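## Task

Take the nut out of the brown box and set it in the tray, with no other object left in the tray. Afterwards put the brown box's own lid back on it. Everything must stay in place without the robot holding it, and the gripper must end up open and moved away.

## Robot and tools

Robot: one arm with a two-finger parallel gripper, on a base (possibly with a mounting block or post, which counts as arm for clearance checks). The base may sit slightly tilted relative to the table. Occasionally something tugs a held part or shoves a loose item.

Scene frame: origin on the table top directly under the arm's base, +z up, +y to the left when facing along +x. Distances in metres, orientations as quaternions listed w first (qw, qx, qy, qz). The reported hand position may be a little off, more so far from the base.

Gripper frame: the fingers point along gripper +z and close along gripper x. end_effector_position is the point midway between the pads; the fingertips extend 17.5 mm past it. Pure rotations pivot about that point, which is 25 mm off the last joint's axis toward gripper -y. A flat block juts about 9 cm from that axis toward gripper -y and rotates with the hand; keep it clear of objects.

A row is always 10 numbers: x, y, z, qw, qx, qy, qz, position, force_limit, speed. The first seven are an absolute target pose for the gripper in the scene frame. position: +1 = fully open (50 mm gap), about -0.65 = pads touching, -1 = close until an object blocks them. force_limit per pad: -1 about 20 N, 0 about 102 N, +1 about 185 N (actual grip can run about 17 % higher). speed of the finger gap: -1 = 20 mm/s, 0 = 85, +1 = 150. These three are each in [-1, 1].

execute_actions(actions): a list of actions run in order; each action is a table of 1 to 15 rows, one row per 1/30 s step, and a short table repeats its final row to fill 15 steps. An empty list only returns the current state and images. An action is rejected if its target lies over 0.6 m from the gripper's position at that action's start along any gripper axis; if the first action fails this against the last reported state, or any action is malformed, nothing runs. To hold an orientation, repeat the intended quaternion in every row rather than copying the drifted reported one.

move(target, speed, blocking): target is one 10-number row (absolute pose plus finger numbers, which are sent at the outset). The hand follows a straight path to it lasting 0.5 to 10 s (cut off at 10 s). speed is the path's top speed in m/s, 0.002 to 0.5, default 0.25; turning rate is capped at twice that in rad/s, taking the shorter rotation. The path ignores obstacles, the hand lags and can overshoot speed, particularly near full arm extension. Faster contact and targets deeper past a surface push harder; the arm is stiff, so even slight overreach into something solid can trigger a fault. The result adds a move: line giving the ending (done, off_target, moving, held, fault), any limits (paced = pose was clipped; held = a check blocked steps, after which the arm may jump faster) and the remaining distance. blocking=false returns after 0.5 s while the arm keeps going; use wait(0) to check it, and call wait or stop before sending further rows or moves.

wait(seconds): 0 to 10 s with the last command held; a running move continues and the wait ends early when it finishes.

stop(): brakes a running move (needs room, more when fast); fingers keep moving.

zoom_image(camera, region): enlarged crop of a camera's latest image; region is [x0, y0, x1, y1] in pixels, top-left origin, max 504 by 504.

finished_scene(scene): ends the numbered scene irreversibly after the last command is held, reports success, and gives the next task. Replying without a tool call ends all remaining work.

Control details: each step the commanded pose is clipped to within 70 mm and 16 degrees of the measured pose, and damped inverse kinematics favours position over orientation. After an action the arm goes only as far as the last clipped pose, so long travels need further commands. Hand target in a result is the pose currently pursued. The elbow cannot fully straighten. Joint ranges (rad): waist -3.491 to 3.491, shoulder -3.140 to 3.140, elbow -1.187 to 4.328, forearm roll -3.316 to 3.316, wrist pitch -3.140 to 3.140, wrist roll -3.927 to 3.927. A pose unreachable line means the clearance check altered or blocked the command.

Gripping: command -1 and keep it, then confirm object_status = 2. Codes: 0 moving; 1 blocked while opening; 2 blocked while closing (holding); 3 reached the requested position or pads met (empty, or pressing on something slightly wider than asked, or a very thin item). Any new position resets the status to 0 briefly. Stopped fingers only take a new force_limit or speed after position changes by at least 0.01 (e.g. -1 to -0.98); to soften a grip, open first. If grip is lost the fingers re-close, except after gripping at force_limit -1, where status stays 2 regardless. Gripping a fixed object off centre lets the grip fade. Opening in mm is roughly (250 - position_measured) x 0.202.

Faults: joint load limits are 140 N m for waist, shoulder and elbow and 35.2 N m for forearm roll, wrist pitch and wrist roll (held weight included). Reaching one, or 150 N of external force on the arm, tool or payload, halts the arm for 10 s, yields to the contact and drops the rest of the call. Holding loads heats motors; a MOTOR HOT line warns, and an OVER-TEMPERATURE FAULT brakes the arm until cooled. The robot keeps holding its last command while you compose replies.

Cameras: cam_head_left and cam_head_right (896x504, fixed, near world positions [-0.220303, -0.233886, 0.72516] and [-0.0981193, -0.440988, 0.743529]) and cam_wrist (616x616 fisheye, pose from joint readings). Calibration may be off by a couple of degrees and millimetres; results list cameras whose numbers changed.

Avoid: dropping items, knocking anything off the table, slamming, hard pushes, leaving the lid or item supported only by the gripper. Finish with fingers open and the hand moved away, and be quick and smooth.

Each tool is called after "Request:" as name(argument=value, ...) on one line, values as JSON.

## Session

I'll start by looking at the scene.

Request:
execute_actions(actions=[])

Scene clock: 0.00 s.
end_effector_position=(+1.0618, +0.0100, +0.1373) position_measured=3 object_status=3 end_effector_quat_wxyz=(+0.331, +0.905, +0.097, +0.250)
Joint positions: [ 0.522  0.449  0.44   1.604 -1.062 -2.572]
Joint velocities: [-0.002 -0.     0.     0.    -0.    -0.001]
Hand target: +1.062, +0.010, +0.137; +0.331, +0.905, +0.097, +0.250

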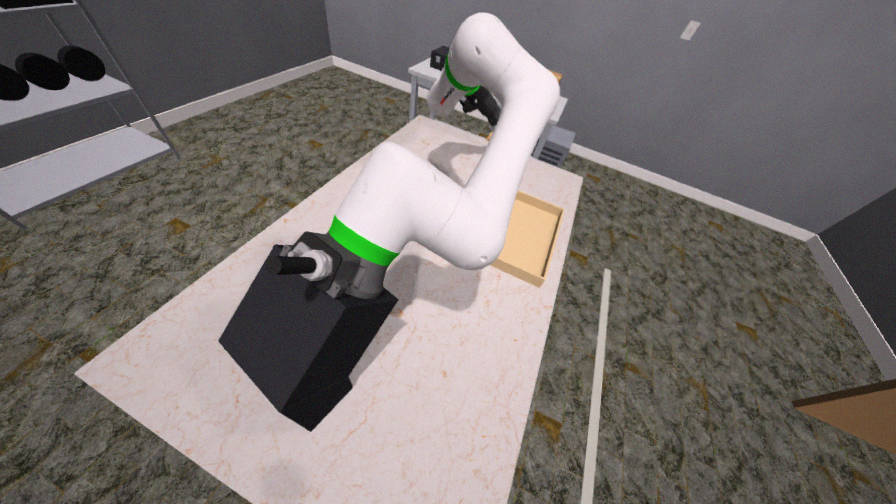

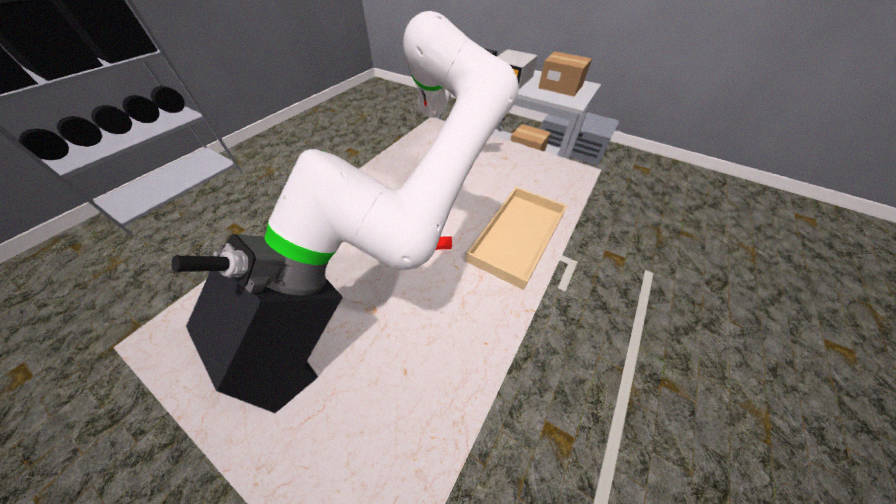

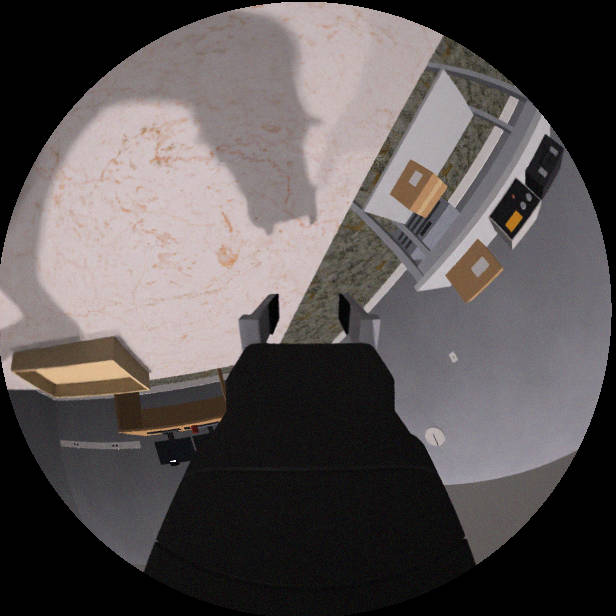

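Request:
move(target=[0.6, 0.1, 0.55, 0, 1, 0, 0, 1, 0, 0], speed=0.3)

Scene clock: 6.63 s.
end_effector_position=(+0.6002, +0.0984, +0.5518) position_measured=3 object_status=3 end_effector_quat_wxyz=(+0.000, +1.000, -0.000, +0.002)
Joint positions: [ 2.169 -0.407 -0.013  0.929 -2.343 -3.076]
Joint velocities: [ 0.002 -0.     0.    -0.    -0.001 -0.001]
Hand target: +0.600, +0.098, +0.552; +0.001, +1.000, -0.000, +0.002
Off the commanded pose: 0.002 m, 0 deg.
move: done; limits=paced
camera_calibration (this result's frames):
cam_wrist: T_world_to_cam=[[0.999753, 0.0184583, -0.0123502, -0.597934], [0.0210578, -0.964556, 0.263035, -0.0571312], [-0.00705726, -0.26323, -0.964707, 0.712408], [0, 0, 0, 1]] pos_world=[0.604017, 0.143458, 0.694908]

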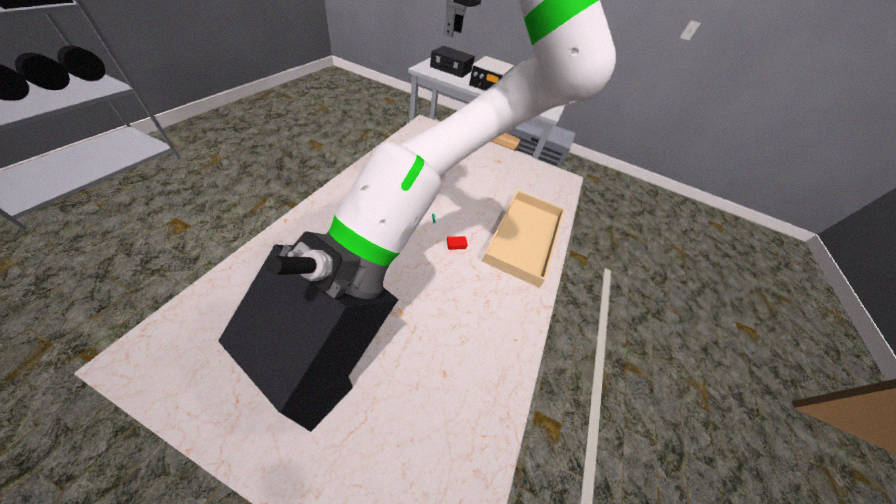

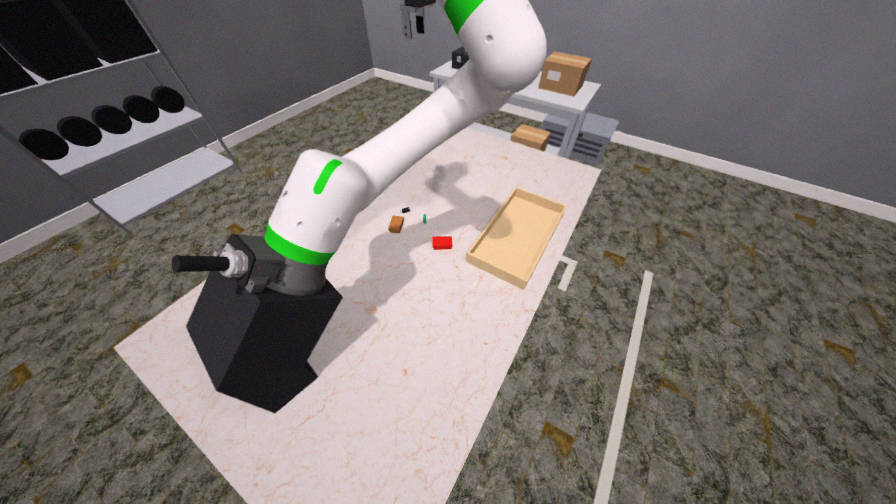

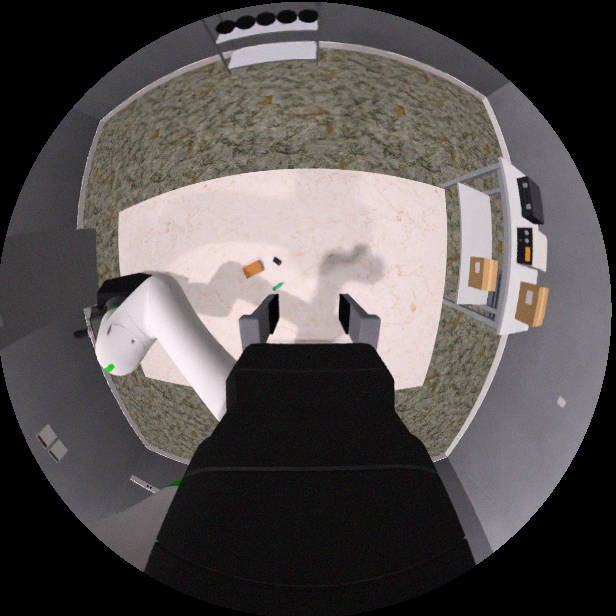

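Request:
zoom_image(camera="cam_head_right", region=[360, 180, 580, 300])

Request:
zoom_image(camera="cam_wrist", region=[200, 220, 340, 320])

Region (360, 180, 580, 300) of cam_head_right's 896x504 image, scaled by 2.291, with more detail than that image has; it fills the top 275 rows of this view, and the rest is white.

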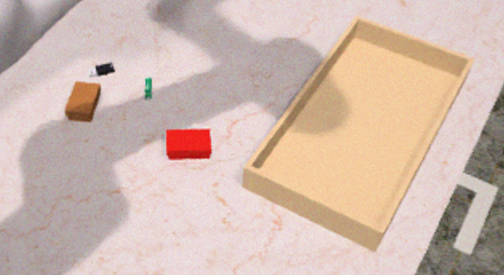

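Region (200, 220, 340, 320) of cam_wrist's 616x616 image, scaled by 3.600, with more detail than that image has; it fills the top 360 rows of this view, and the rest is white.

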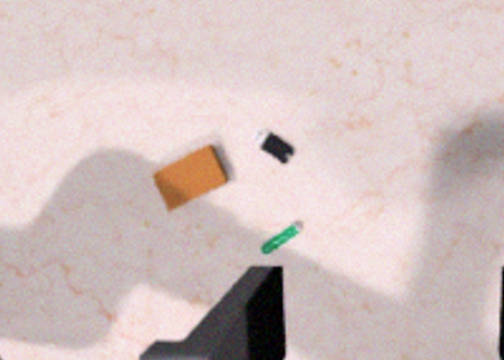

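Request:
move(target=[0.43, 0.05, 0.2, 0, 1, 0, 0, 1, 0, 0], speed=0.3)

Scene clock: 21.30 s.
end_effector_position=(+0.4296, +0.0497, +0.1992) position_measured=3 object_status=3 end_effector_quat_wxyz=(-0.000, +1.000, +0.000, -0.001)
Joint positions: [ 1.398 -0.886 -1.045  0.85  -1.41  -2.996]
Joint velocities: [-0.002  0.001  0.001 -0.001  0.003  0.002]
Hand target: +0.430, +0.050, +0.199; +0.000, +1.000, +0.000, -0.001
Off the commanded pose: 0.001 m, 0 deg.
move: done
camera_calibration (this result's frames):
cam_wrist: T_world_to_cam=[[0.999628, 0.0197213, -0.0188589, -0.429638], [0.0239763, -0.964774, 0.261987, -0.00882038], [-0.0130279, -0.262341, -0.964887, 0.360761], [0, 0, 0, 1]] pos_world=[0.43439, 0.0946058, 0.342302]

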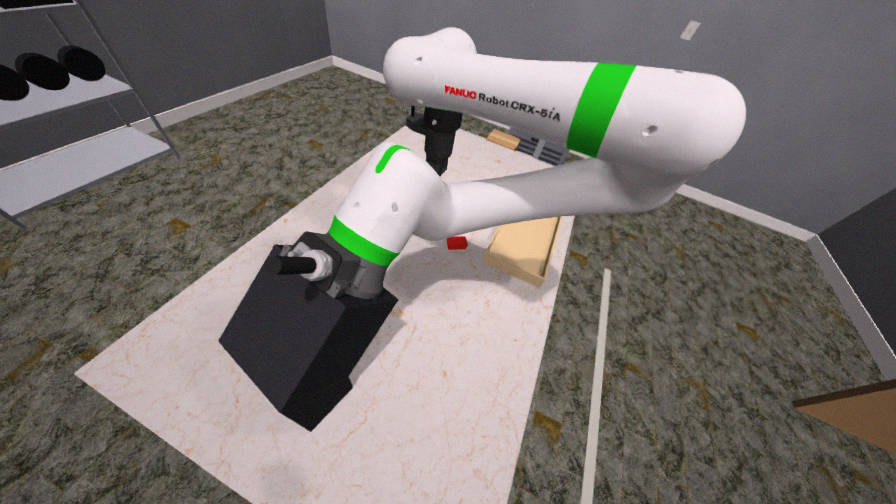

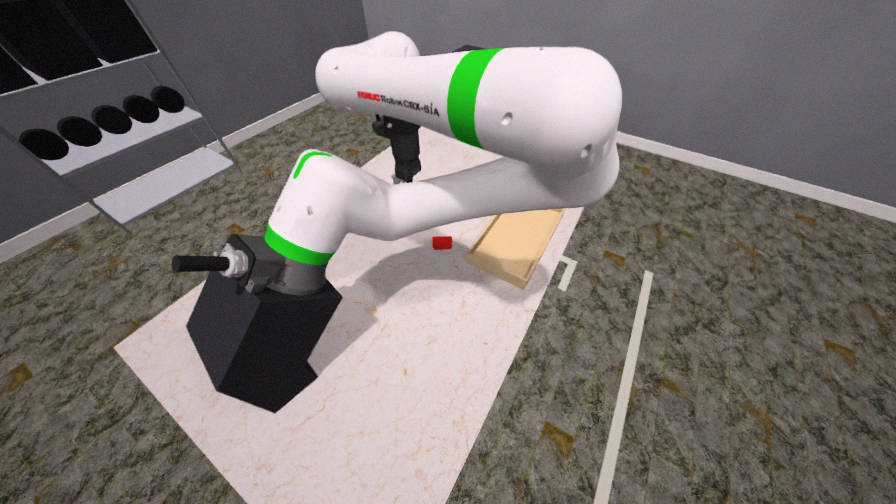

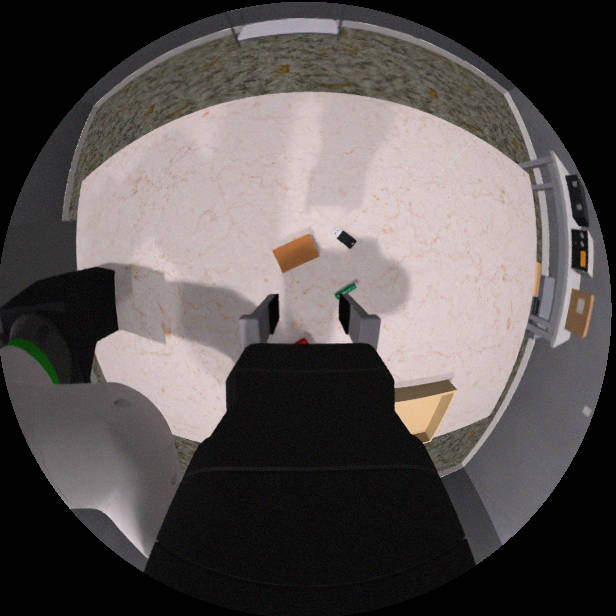

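Request:
zoom_image(camera="cam_wrist", region=[240, 200, 400, 320])

Region (240, 200, 400, 320) of cam_wrist's 616x616 image, scaled by 3.150, with more detail than that image has; it fills the top 378 rows of this view, and the rest is white.

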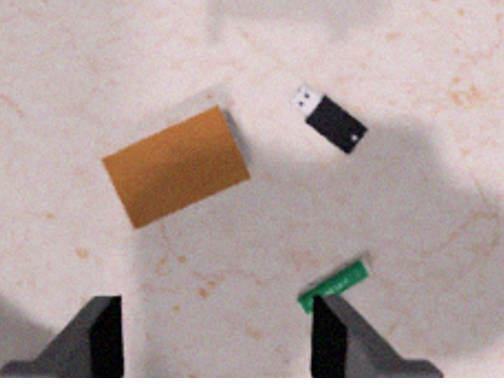

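Request:
move(target=[0.418, 0.099, 0.1, 0, 0.8434, -0.5373, 0, 1, 0, 0], speed=0.15)

Scene clock: 58.60 s.
end_effector_position=(+0.4179, +0.0981, +0.1002) position_measured=3 object_status=3 end_effector_quat_wxyz=(-0.022, +0.865, -0.493, -0.090)
Joint positions: [ 0.985 -0.565 -1.061  0.794 -0.795 -3.927]
Joint velocities: [-0.001  0.001  0.001 -0.001  0.001  0.001]
Hand target: +0.418, +0.098, +0.100; -0.022, +0.865, -0.493, -0.090
Off the commanded pose: 0.001 m, 12 deg.
joint sent to its limit — the command would take joint 6 (wrist roll) past its lower limit, so that joint was sent only as far as its limit.
move: off_target
camera_calibration (this result's frames):
cam_wrist: T_world_to_cam=[[0.511723, -0.836849, -0.194481, -0.115173], [-0.78025, -0.547425, 0.302549, 0.355248], [-0.359651, -0.00307787, -0.933082, 0.394053], [0, 0, 0, 1]] pos_world=[0.477841, 0.0993023, 0.237804]

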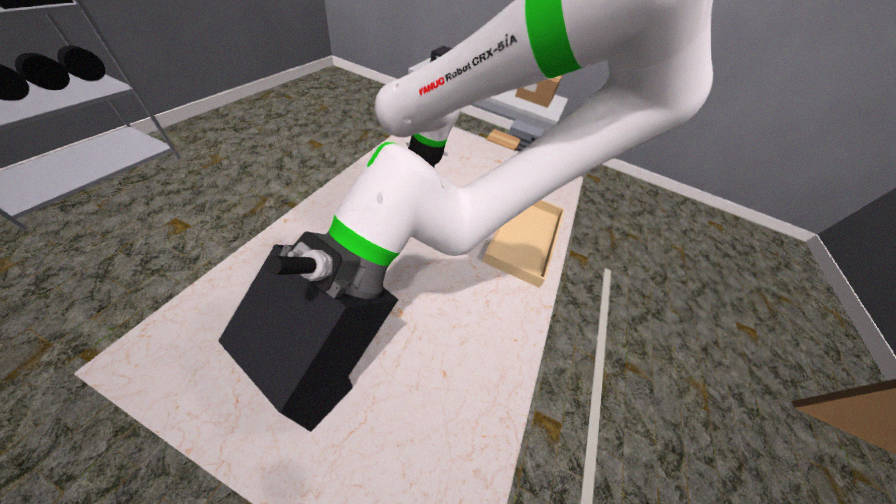

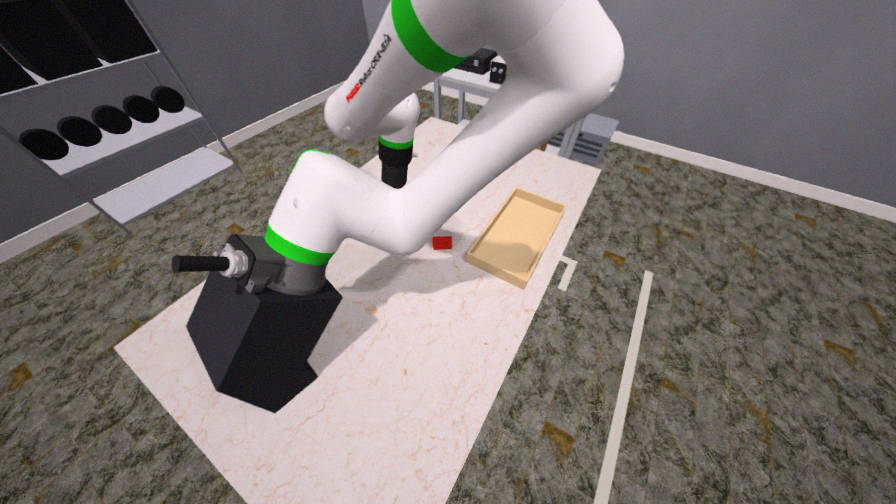

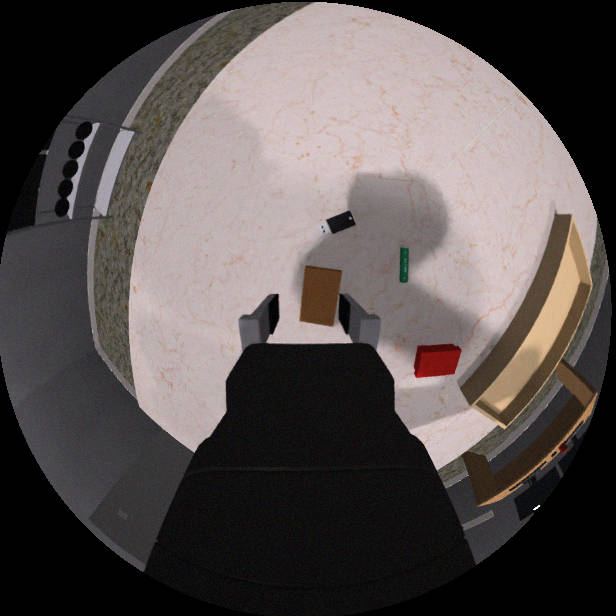

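Request:
move(target=[0.418, 0.099, 0.12, 0, 0.9763, 0.2164, 0, 1, 0, 0], speed=0.4)

Request:
move(target=[0.418, 0.099, 0.1, 0, 0.5373, 0.8434, 0, 1, 0, 0], speed=0.4)

Scene clock: 73.20 s.
end_effector_position=(+0.4178, +0.0989, +0.1199) position_measured=3 object_status=3 end_effector_quat_wxyz=(+0.000, +0.976, +0.217, -0.000)
Joint positions: [ 1.071 -0.559 -1.089  1.012 -0.942 -2.679]
Joint velocities: [-0.004  0.     0.002 -0.     0.     0.   ]
Hand target: +0.418, +0.099, +0.120; +0.000, +0.976, +0.217, -0.000
Off the commanded pose: 0.000 m, 0 deg.
move: done
camera_calibration (this result's frames):
cam_wrist: T_world_to_cam=[[0.897656, 0.440374, -0.0168406, -0.419556], [0.428994, -0.864435, 0.262138, -0.119435], [0.100881, -0.242535, -0.964883, 0.24747], [0, 0, 0, 1]] pos_world=[0.402889, 0.141538, 0.263023]

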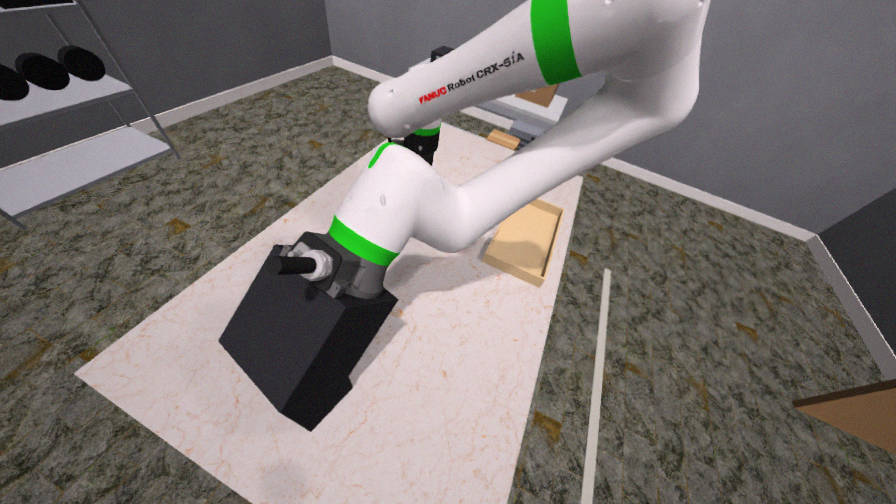

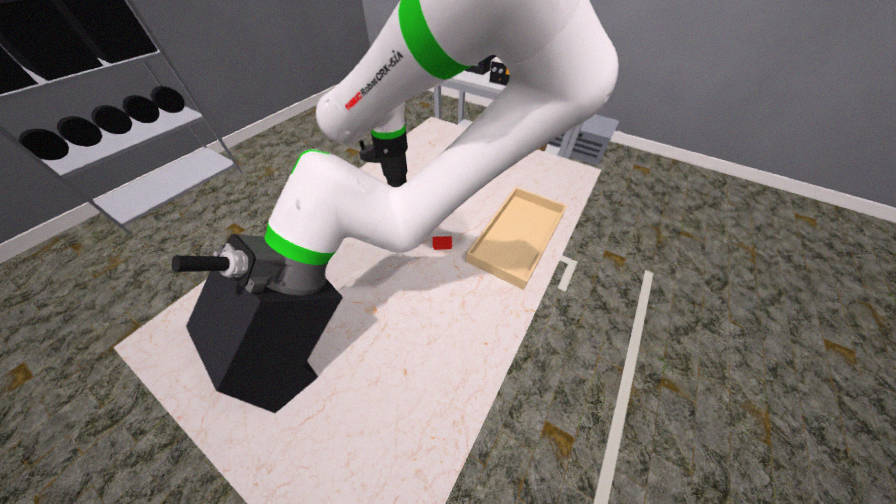

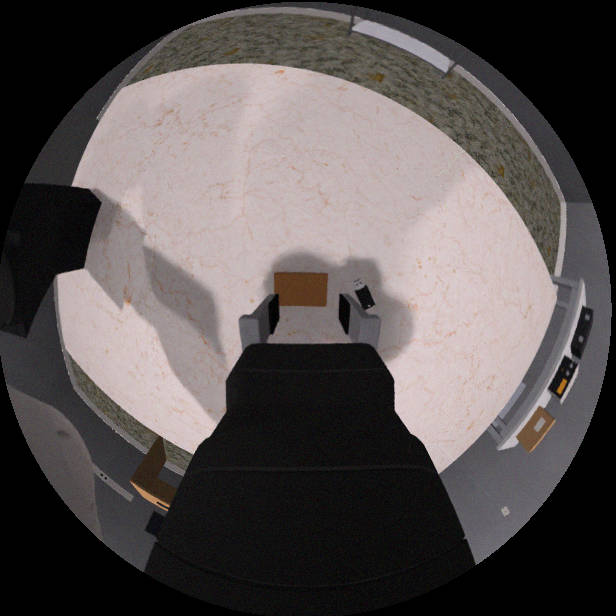

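Scene clock: 75.60 s.
end_effector_position=(+0.4179, +0.0991, +0.1001) position_measured=3 object_status=3 end_effector_quat_wxyz=(-0.000, +0.537, +0.843, +0.000)
Joint positions: [ 1.024 -0.411 -1.041  1.092 -0.857 -1.195]
Joint velocities: [-0.002 -0.     0.    -0.001  0.     0.001]
Hand target: +0.418, +0.099, +0.100; -0.000, +0.537, +0.843, -0.000
Off the commanded pose: 0.000 m, 0 deg.
move: done
camera_calibration (this result's frames):
cam_wrist: T_world_to_cam=[[-0.44001, 0.897845, -0.0162675, 0.0936567], [0.864715, 0.428521, 0.261989, -0.424327], [0.242196, 0.101211, -0.964934, 0.135293], [0, 0, 0, 1]] pos_world=[0.375364, 0.0840505, 0.243241]

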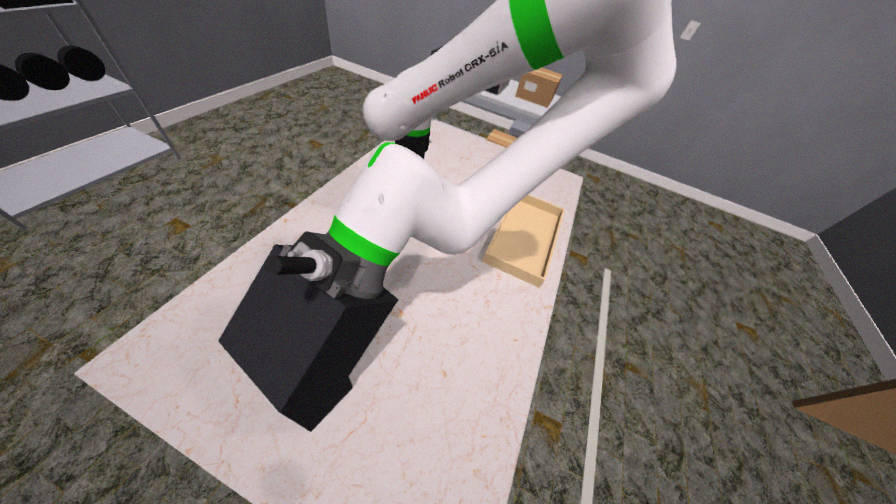

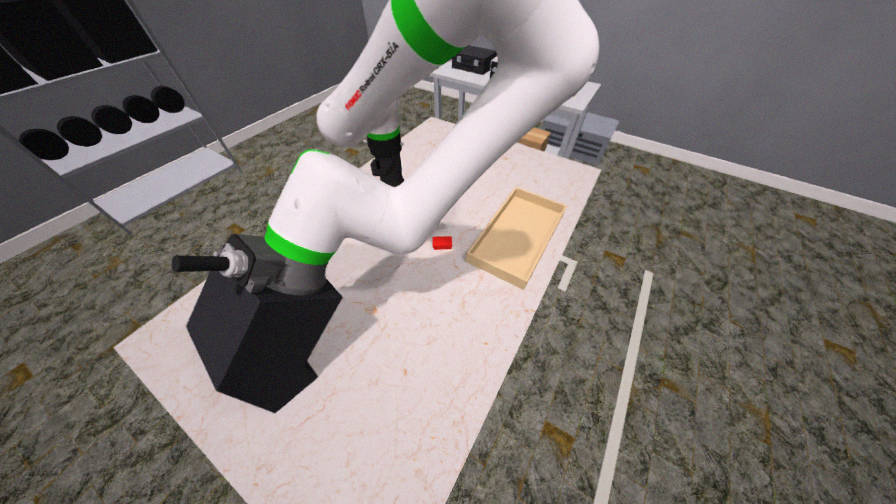

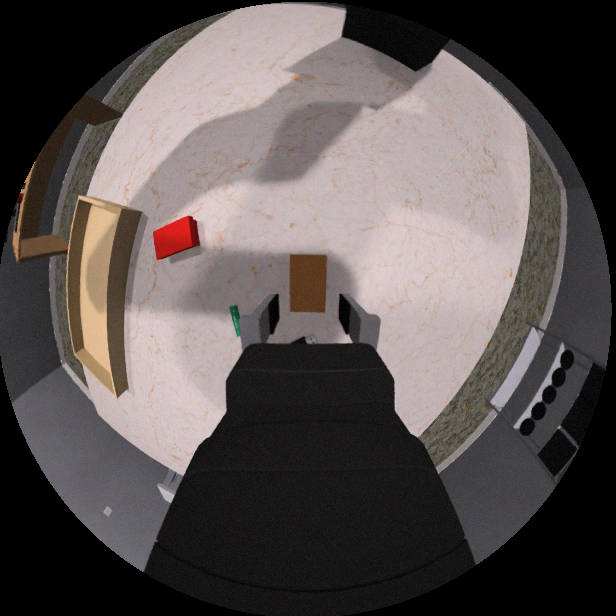

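Request:
zoom_image(camera="cam_wrist", region=[130, 190, 370, 350])

Region (130, 190, 370, 350) of cam_wrist's 616x616 image, scaled by 2.100, with more detail than that image has.

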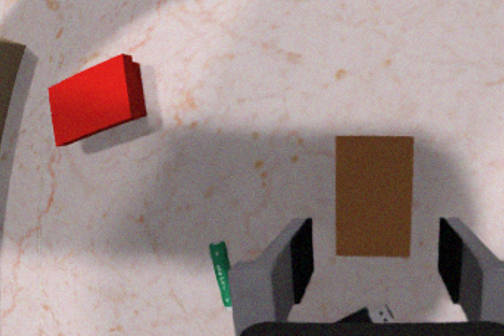

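Request:
move(target=[0.411, 0.096, 0.06, 0, 0.5373, 0.8434, 0, 1, 0, 0], speed=0.1)

Scene clock: 97.37 s.
end_effector_position=(+0.4108, +0.0961, +0.0601) position_measured=3 object_status=3 end_effector_quat_wxyz=(-0.000, +0.537, +0.843, -0.000)
Joint positions: [ 0.848 -0.318 -1.075  1.272 -0.684 -1.289]
Joint velocities: [-0.002  0.    -0.     0.001 -0.    -0.002]
Hand target: +0.411, +0.096, +0.060; -0.000, +0.537, +0.843, -0.000
Off the commanded pose: 0.000 m, 0 deg.
move: done
camera_calibration (this result's frames):
cam_wrist: T_world_to_cam=[[-0.439709, 0.897997, -0.0160634, 0.092371], [0.86496, 0.428213, 0.261682, -0.406441], [0.241868, 0.10117, -0.96502, 0.0988983], [0, 0, 0, 1]] pos_world=[0.368252, 0.0810893, 0.203281]

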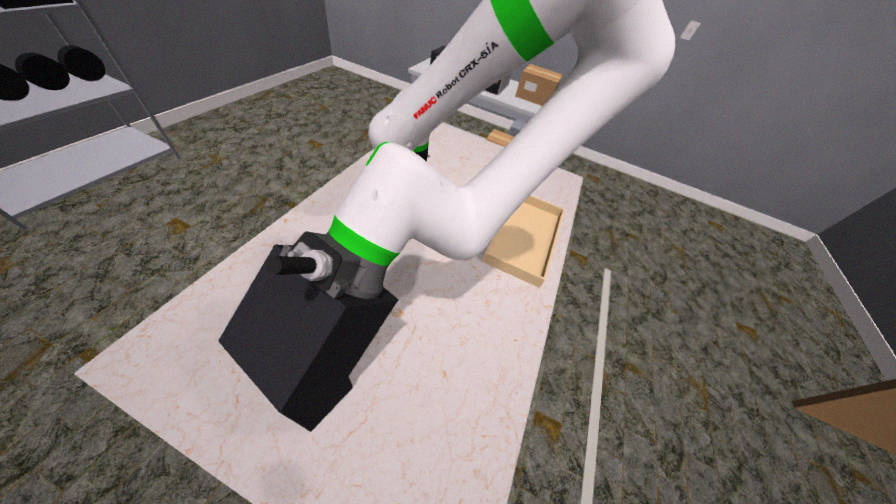

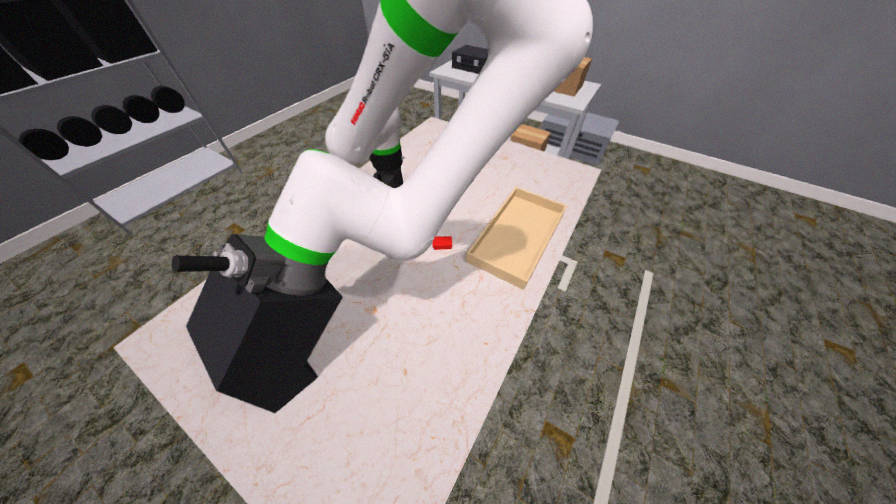

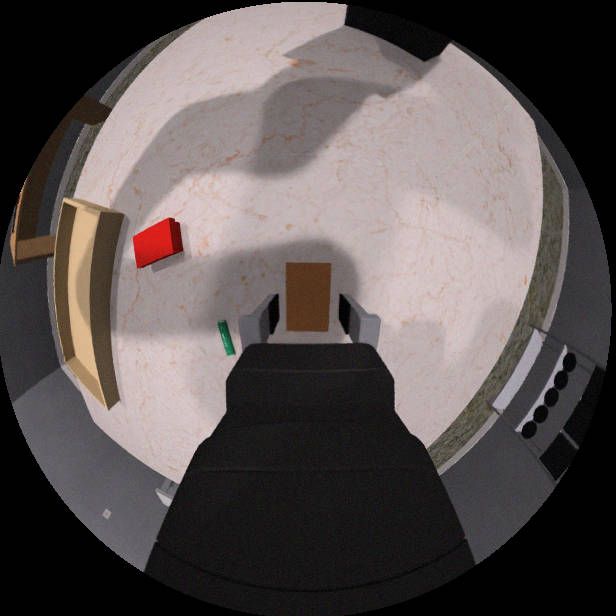

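Request:
zoom_image(camera="cam_wrist", region=[230, 240, 390, 360])

Region (230, 240, 390, 360) of cam_wrist's 616x616 image, scaled by 3.150, with more detail than that image has; it fills the top 378 rows of this view, and the rest is white.

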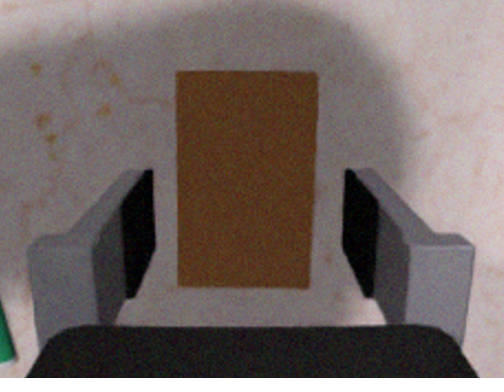

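Request:
move(target=[0.411, 0.096, 0.036, 0, 0.5373, 0.8434, 0, 1, -0.7, 0], speed=0.05)

Scene clock: 113.53 s.
end_effector_position=(+0.4111, +0.0962, +0.0361) position_measured=3 object_status=3 end_effector_quat_wxyz=(-0.000, +0.537, +0.843, +0.000)
Joint positions: [ 0.729 -0.25  -1.076  1.422 -0.587 -1.37 ]
Joint velocities: [-0.002 -0.001 -0.002  0.003  0.001 -0.002]
Hand target: +0.411, +0.096, +0.036; -0.000, +0.537, +0.843, -0.000
Off the commanded pose: 0.000 m, 0 deg.
move: done
camera_calibration (this result's frames):
cam_wrist: T_world_to_cam=[[-0.439597, 0.898049, -0.0162393, 0.0919956], [0.864901, 0.428109, 0.262049, -0.400419], [0.242285, 0.10115, -0.964918, 0.0754937], [0, 0, 0, 1]] pos_world=[0.368473, 0.0811704, 0.179268]

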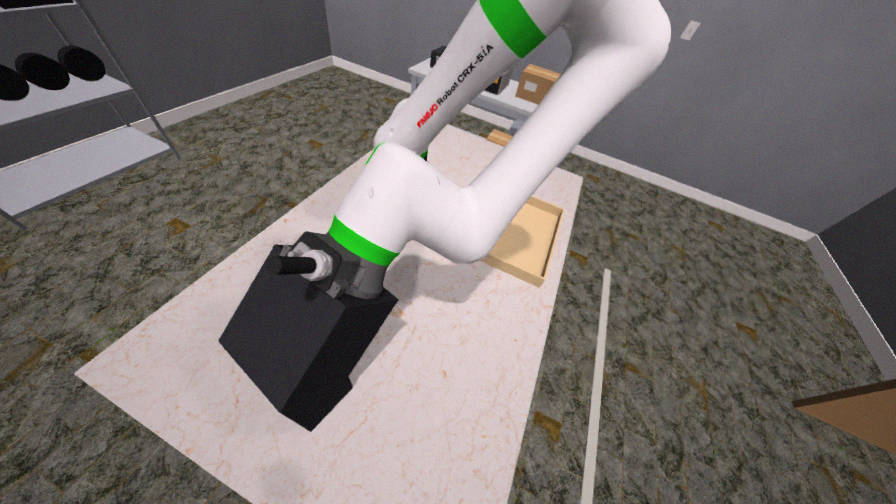

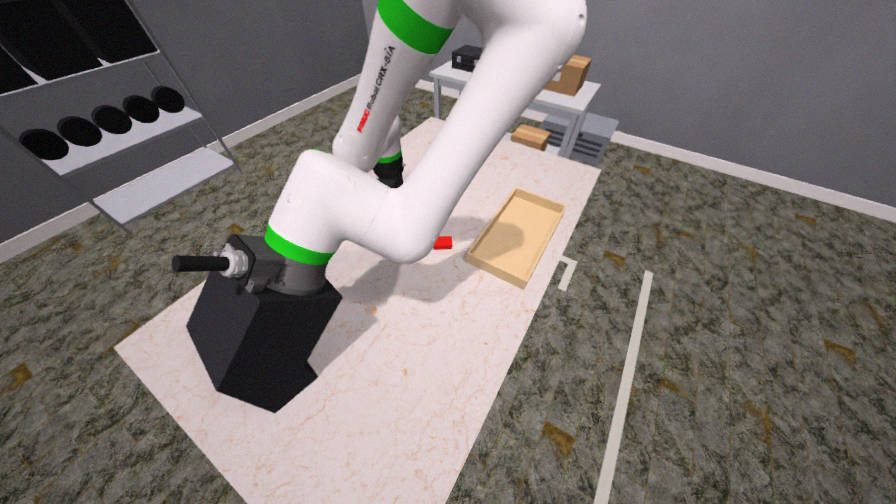

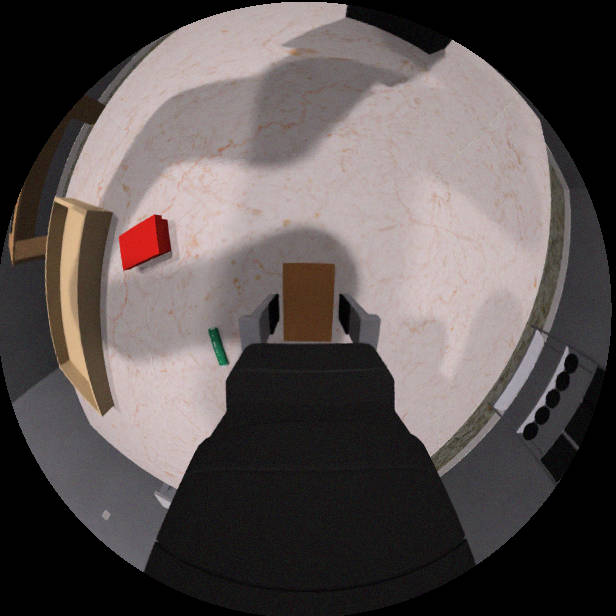

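Request:
execute_actions(actions=[[[0.411, 0.096, 0.036, 0, 0.5373, 0.8434, 0, -1, -0.7, -0.5]], [[0.411, 0.096, 0.036, 0, 0.5373, 0.8434, 0, -1, -0.7, -0.5]]])

Scene clock: 117.40 s.
end_effector_position=(+0.4110, +0.0960, +0.0360) position_measured=57 object_status=2 end_effector_quat_wxyz=(-0.000, +0.537, +0.843, -0.000)
Joint positions: [ 0.728 -0.25  -1.076  1.424 -0.587 -1.371]
Joint velocities: [-0.001  0.002  0.    -0.001  0.     0.001]
Hand target: +0.411, +0.096, +0.036; +0.000, +0.537, +0.843, +0.000
Off the commanded pose: 0.000 m, 0 deg.
camera_calibration (this result's frames):
cam_wrist: T_world_to_cam=[[-0.439936, 0.897876, -0.0165811, 0.0922831], [0.864705, 0.428522, 0.262018, -0.400201], [0.242366, 0.100934, -0.96492, 0.075377], [0, 0, 0, 1]] pos_world=[0.368386, 0.0810278, 0.179123]

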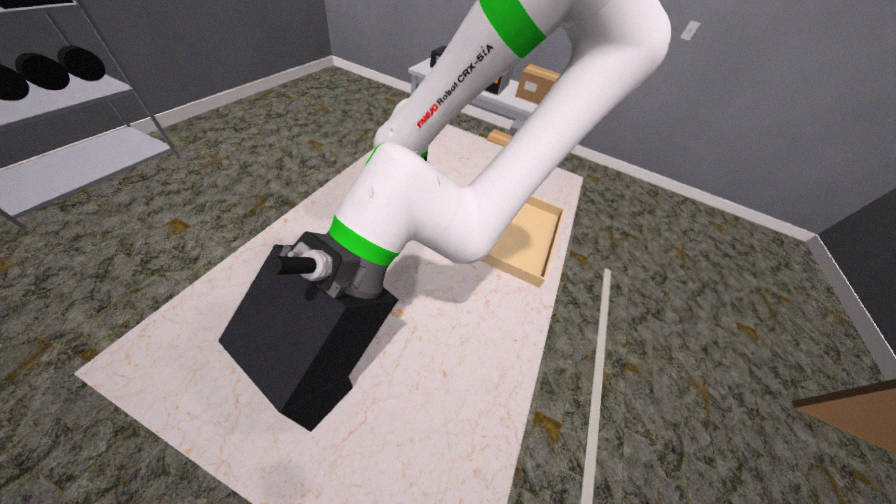

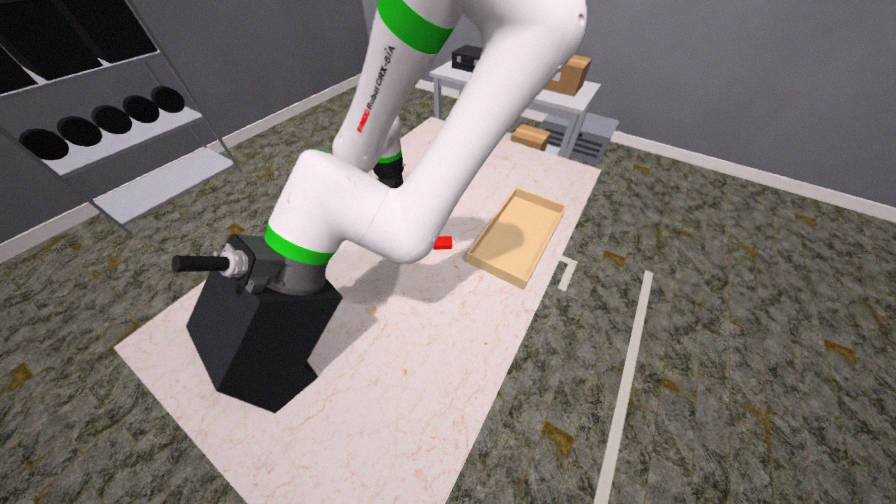

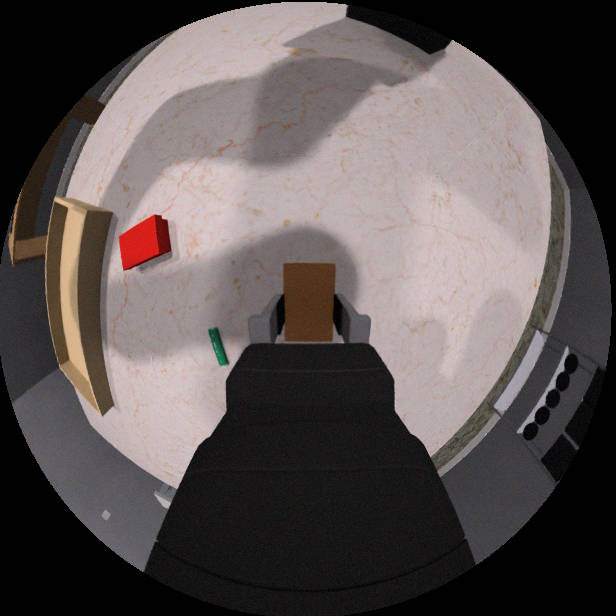

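Request:
move(target=[0.411, 0.096, 0.09, 0, 0.5373, 0.8434, 0, -1, -0.7, -0.5], speed=0.04)

Scene clock: 121.17 s.
end_effector_position=(+0.4113, +0.0958, +0.0898) position_measured=57 object_status=2 end_effector_quat_wxyz=(+0.000, +0.537, +0.843, +0.000)
Joint positions: [ 0.983 -0.398 -1.066  1.135 -0.812 -1.221]
Joint velocities: [ 0.001  0.    -0.    -0.001 -0.001  0.001]
Hand target: +0.411, +0.096, +0.090; +0.000, +0.537, +0.843, +0.000
Off the commanded pose: 0.000 m, 0 deg.
move: done
camera_calibration (this result's frames):
cam_wrist: T_world_to_cam=[[-0.440249, 0.897708, -0.0173259, 0.0937103], [0.864331, 0.428948, 0.262558, -0.41448], [0.243132, 0.100616, -0.964761, 0.126931], [0, 0, 0, 1]] pos_world=[0.368642, 0.0808944, 0.232906]

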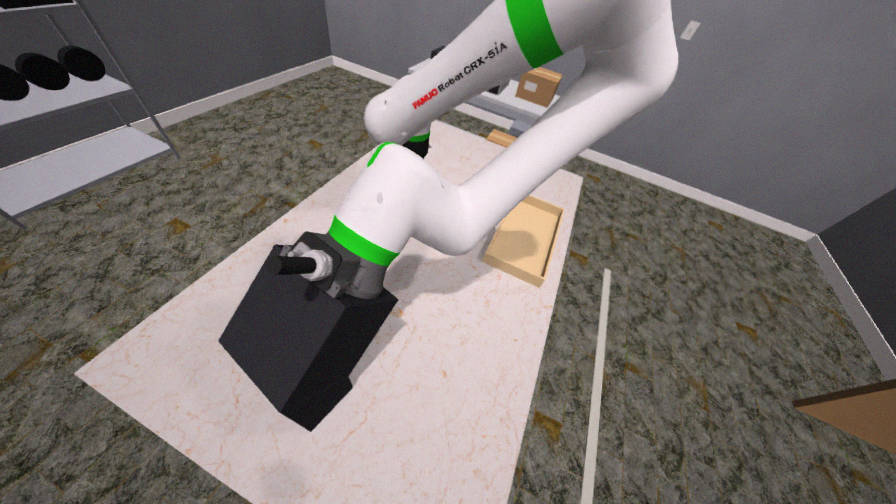

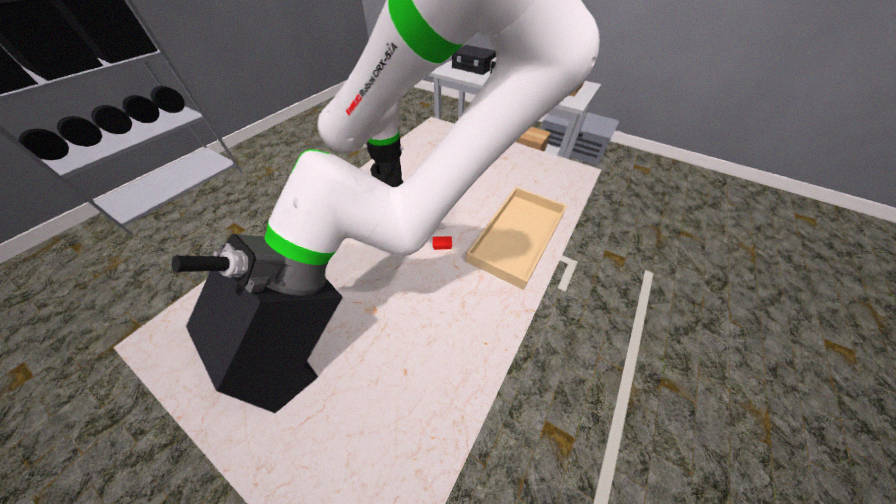

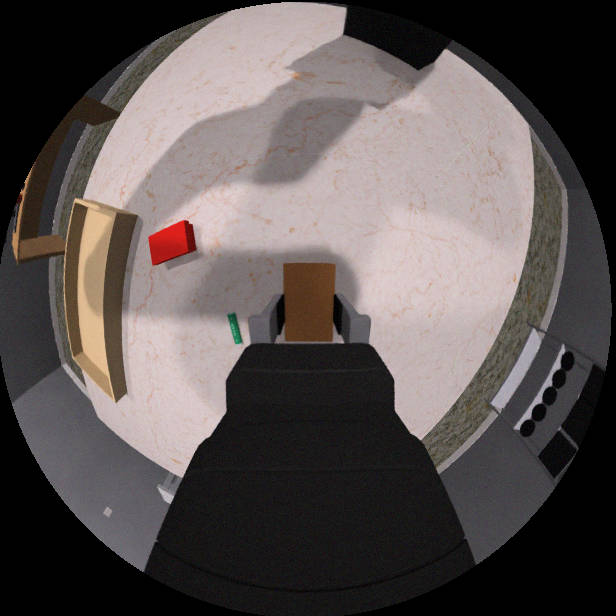

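Request:
move(target=[0.5, 0.2, 0.09, 0, 0.5373, 0.8434, 0, -1, -0.7, -0.5], speed=0.12)

Scene clock: 127.07 s.
end_effector_position=(+0.4999, +0.2002, +0.0902) position_measured=57 object_status=2 end_effector_quat_wxyz=(+0.000, +0.537, +0.843, +0.000)
Joint positions: [ 1.052 -0.102 -0.719  1.074 -0.884 -1.193]
Joint velocities: [ 0.     0.001  0.001 -0.     0.     0.001]
Hand target: +0.500, +0.200, +0.090; +0.000, +0.537, +0.843, +0.000
Off the commanded pose: 0.000 m, 0 deg.
move: done
camera_calibration (this result's frames):
cam_wrist: T_world_to_cam=[[-0.440084, 0.897802, -0.0166721, 0.0387765], [0.864557, 0.428658, 0.262284, -0.535894], [0.242626, 0.101013, -0.964847, 0.0954214], [0, 0, 0, 1]] pos_world=[0.457224, 0.185263, 0.23327]

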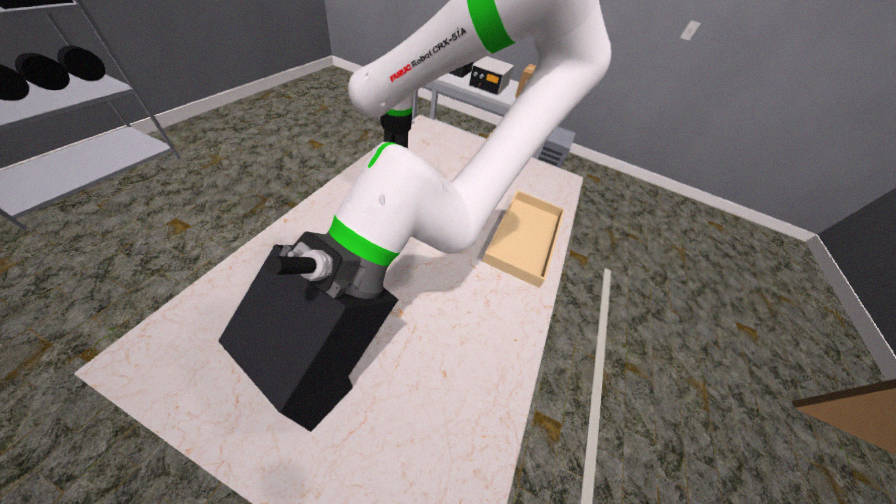

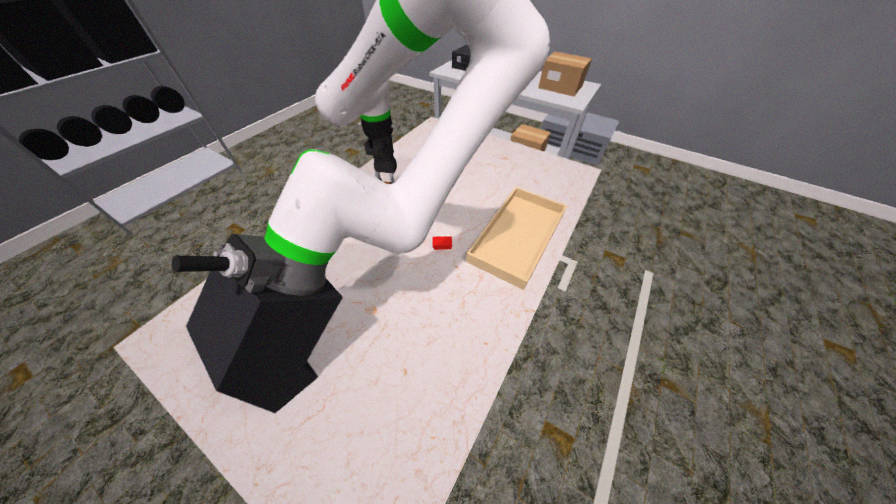

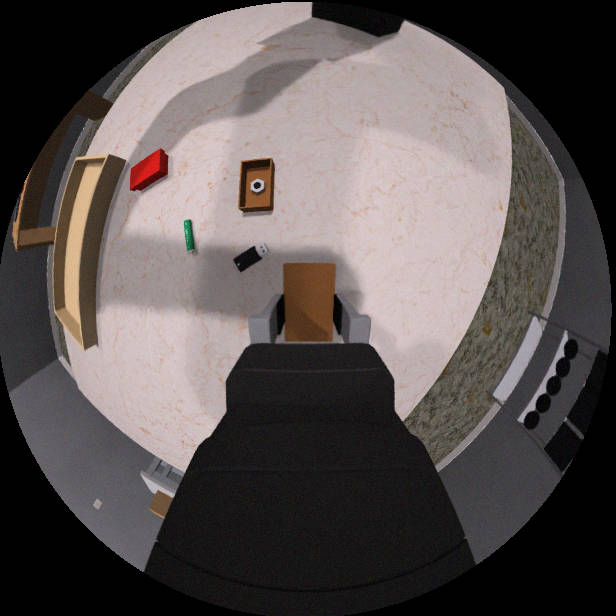

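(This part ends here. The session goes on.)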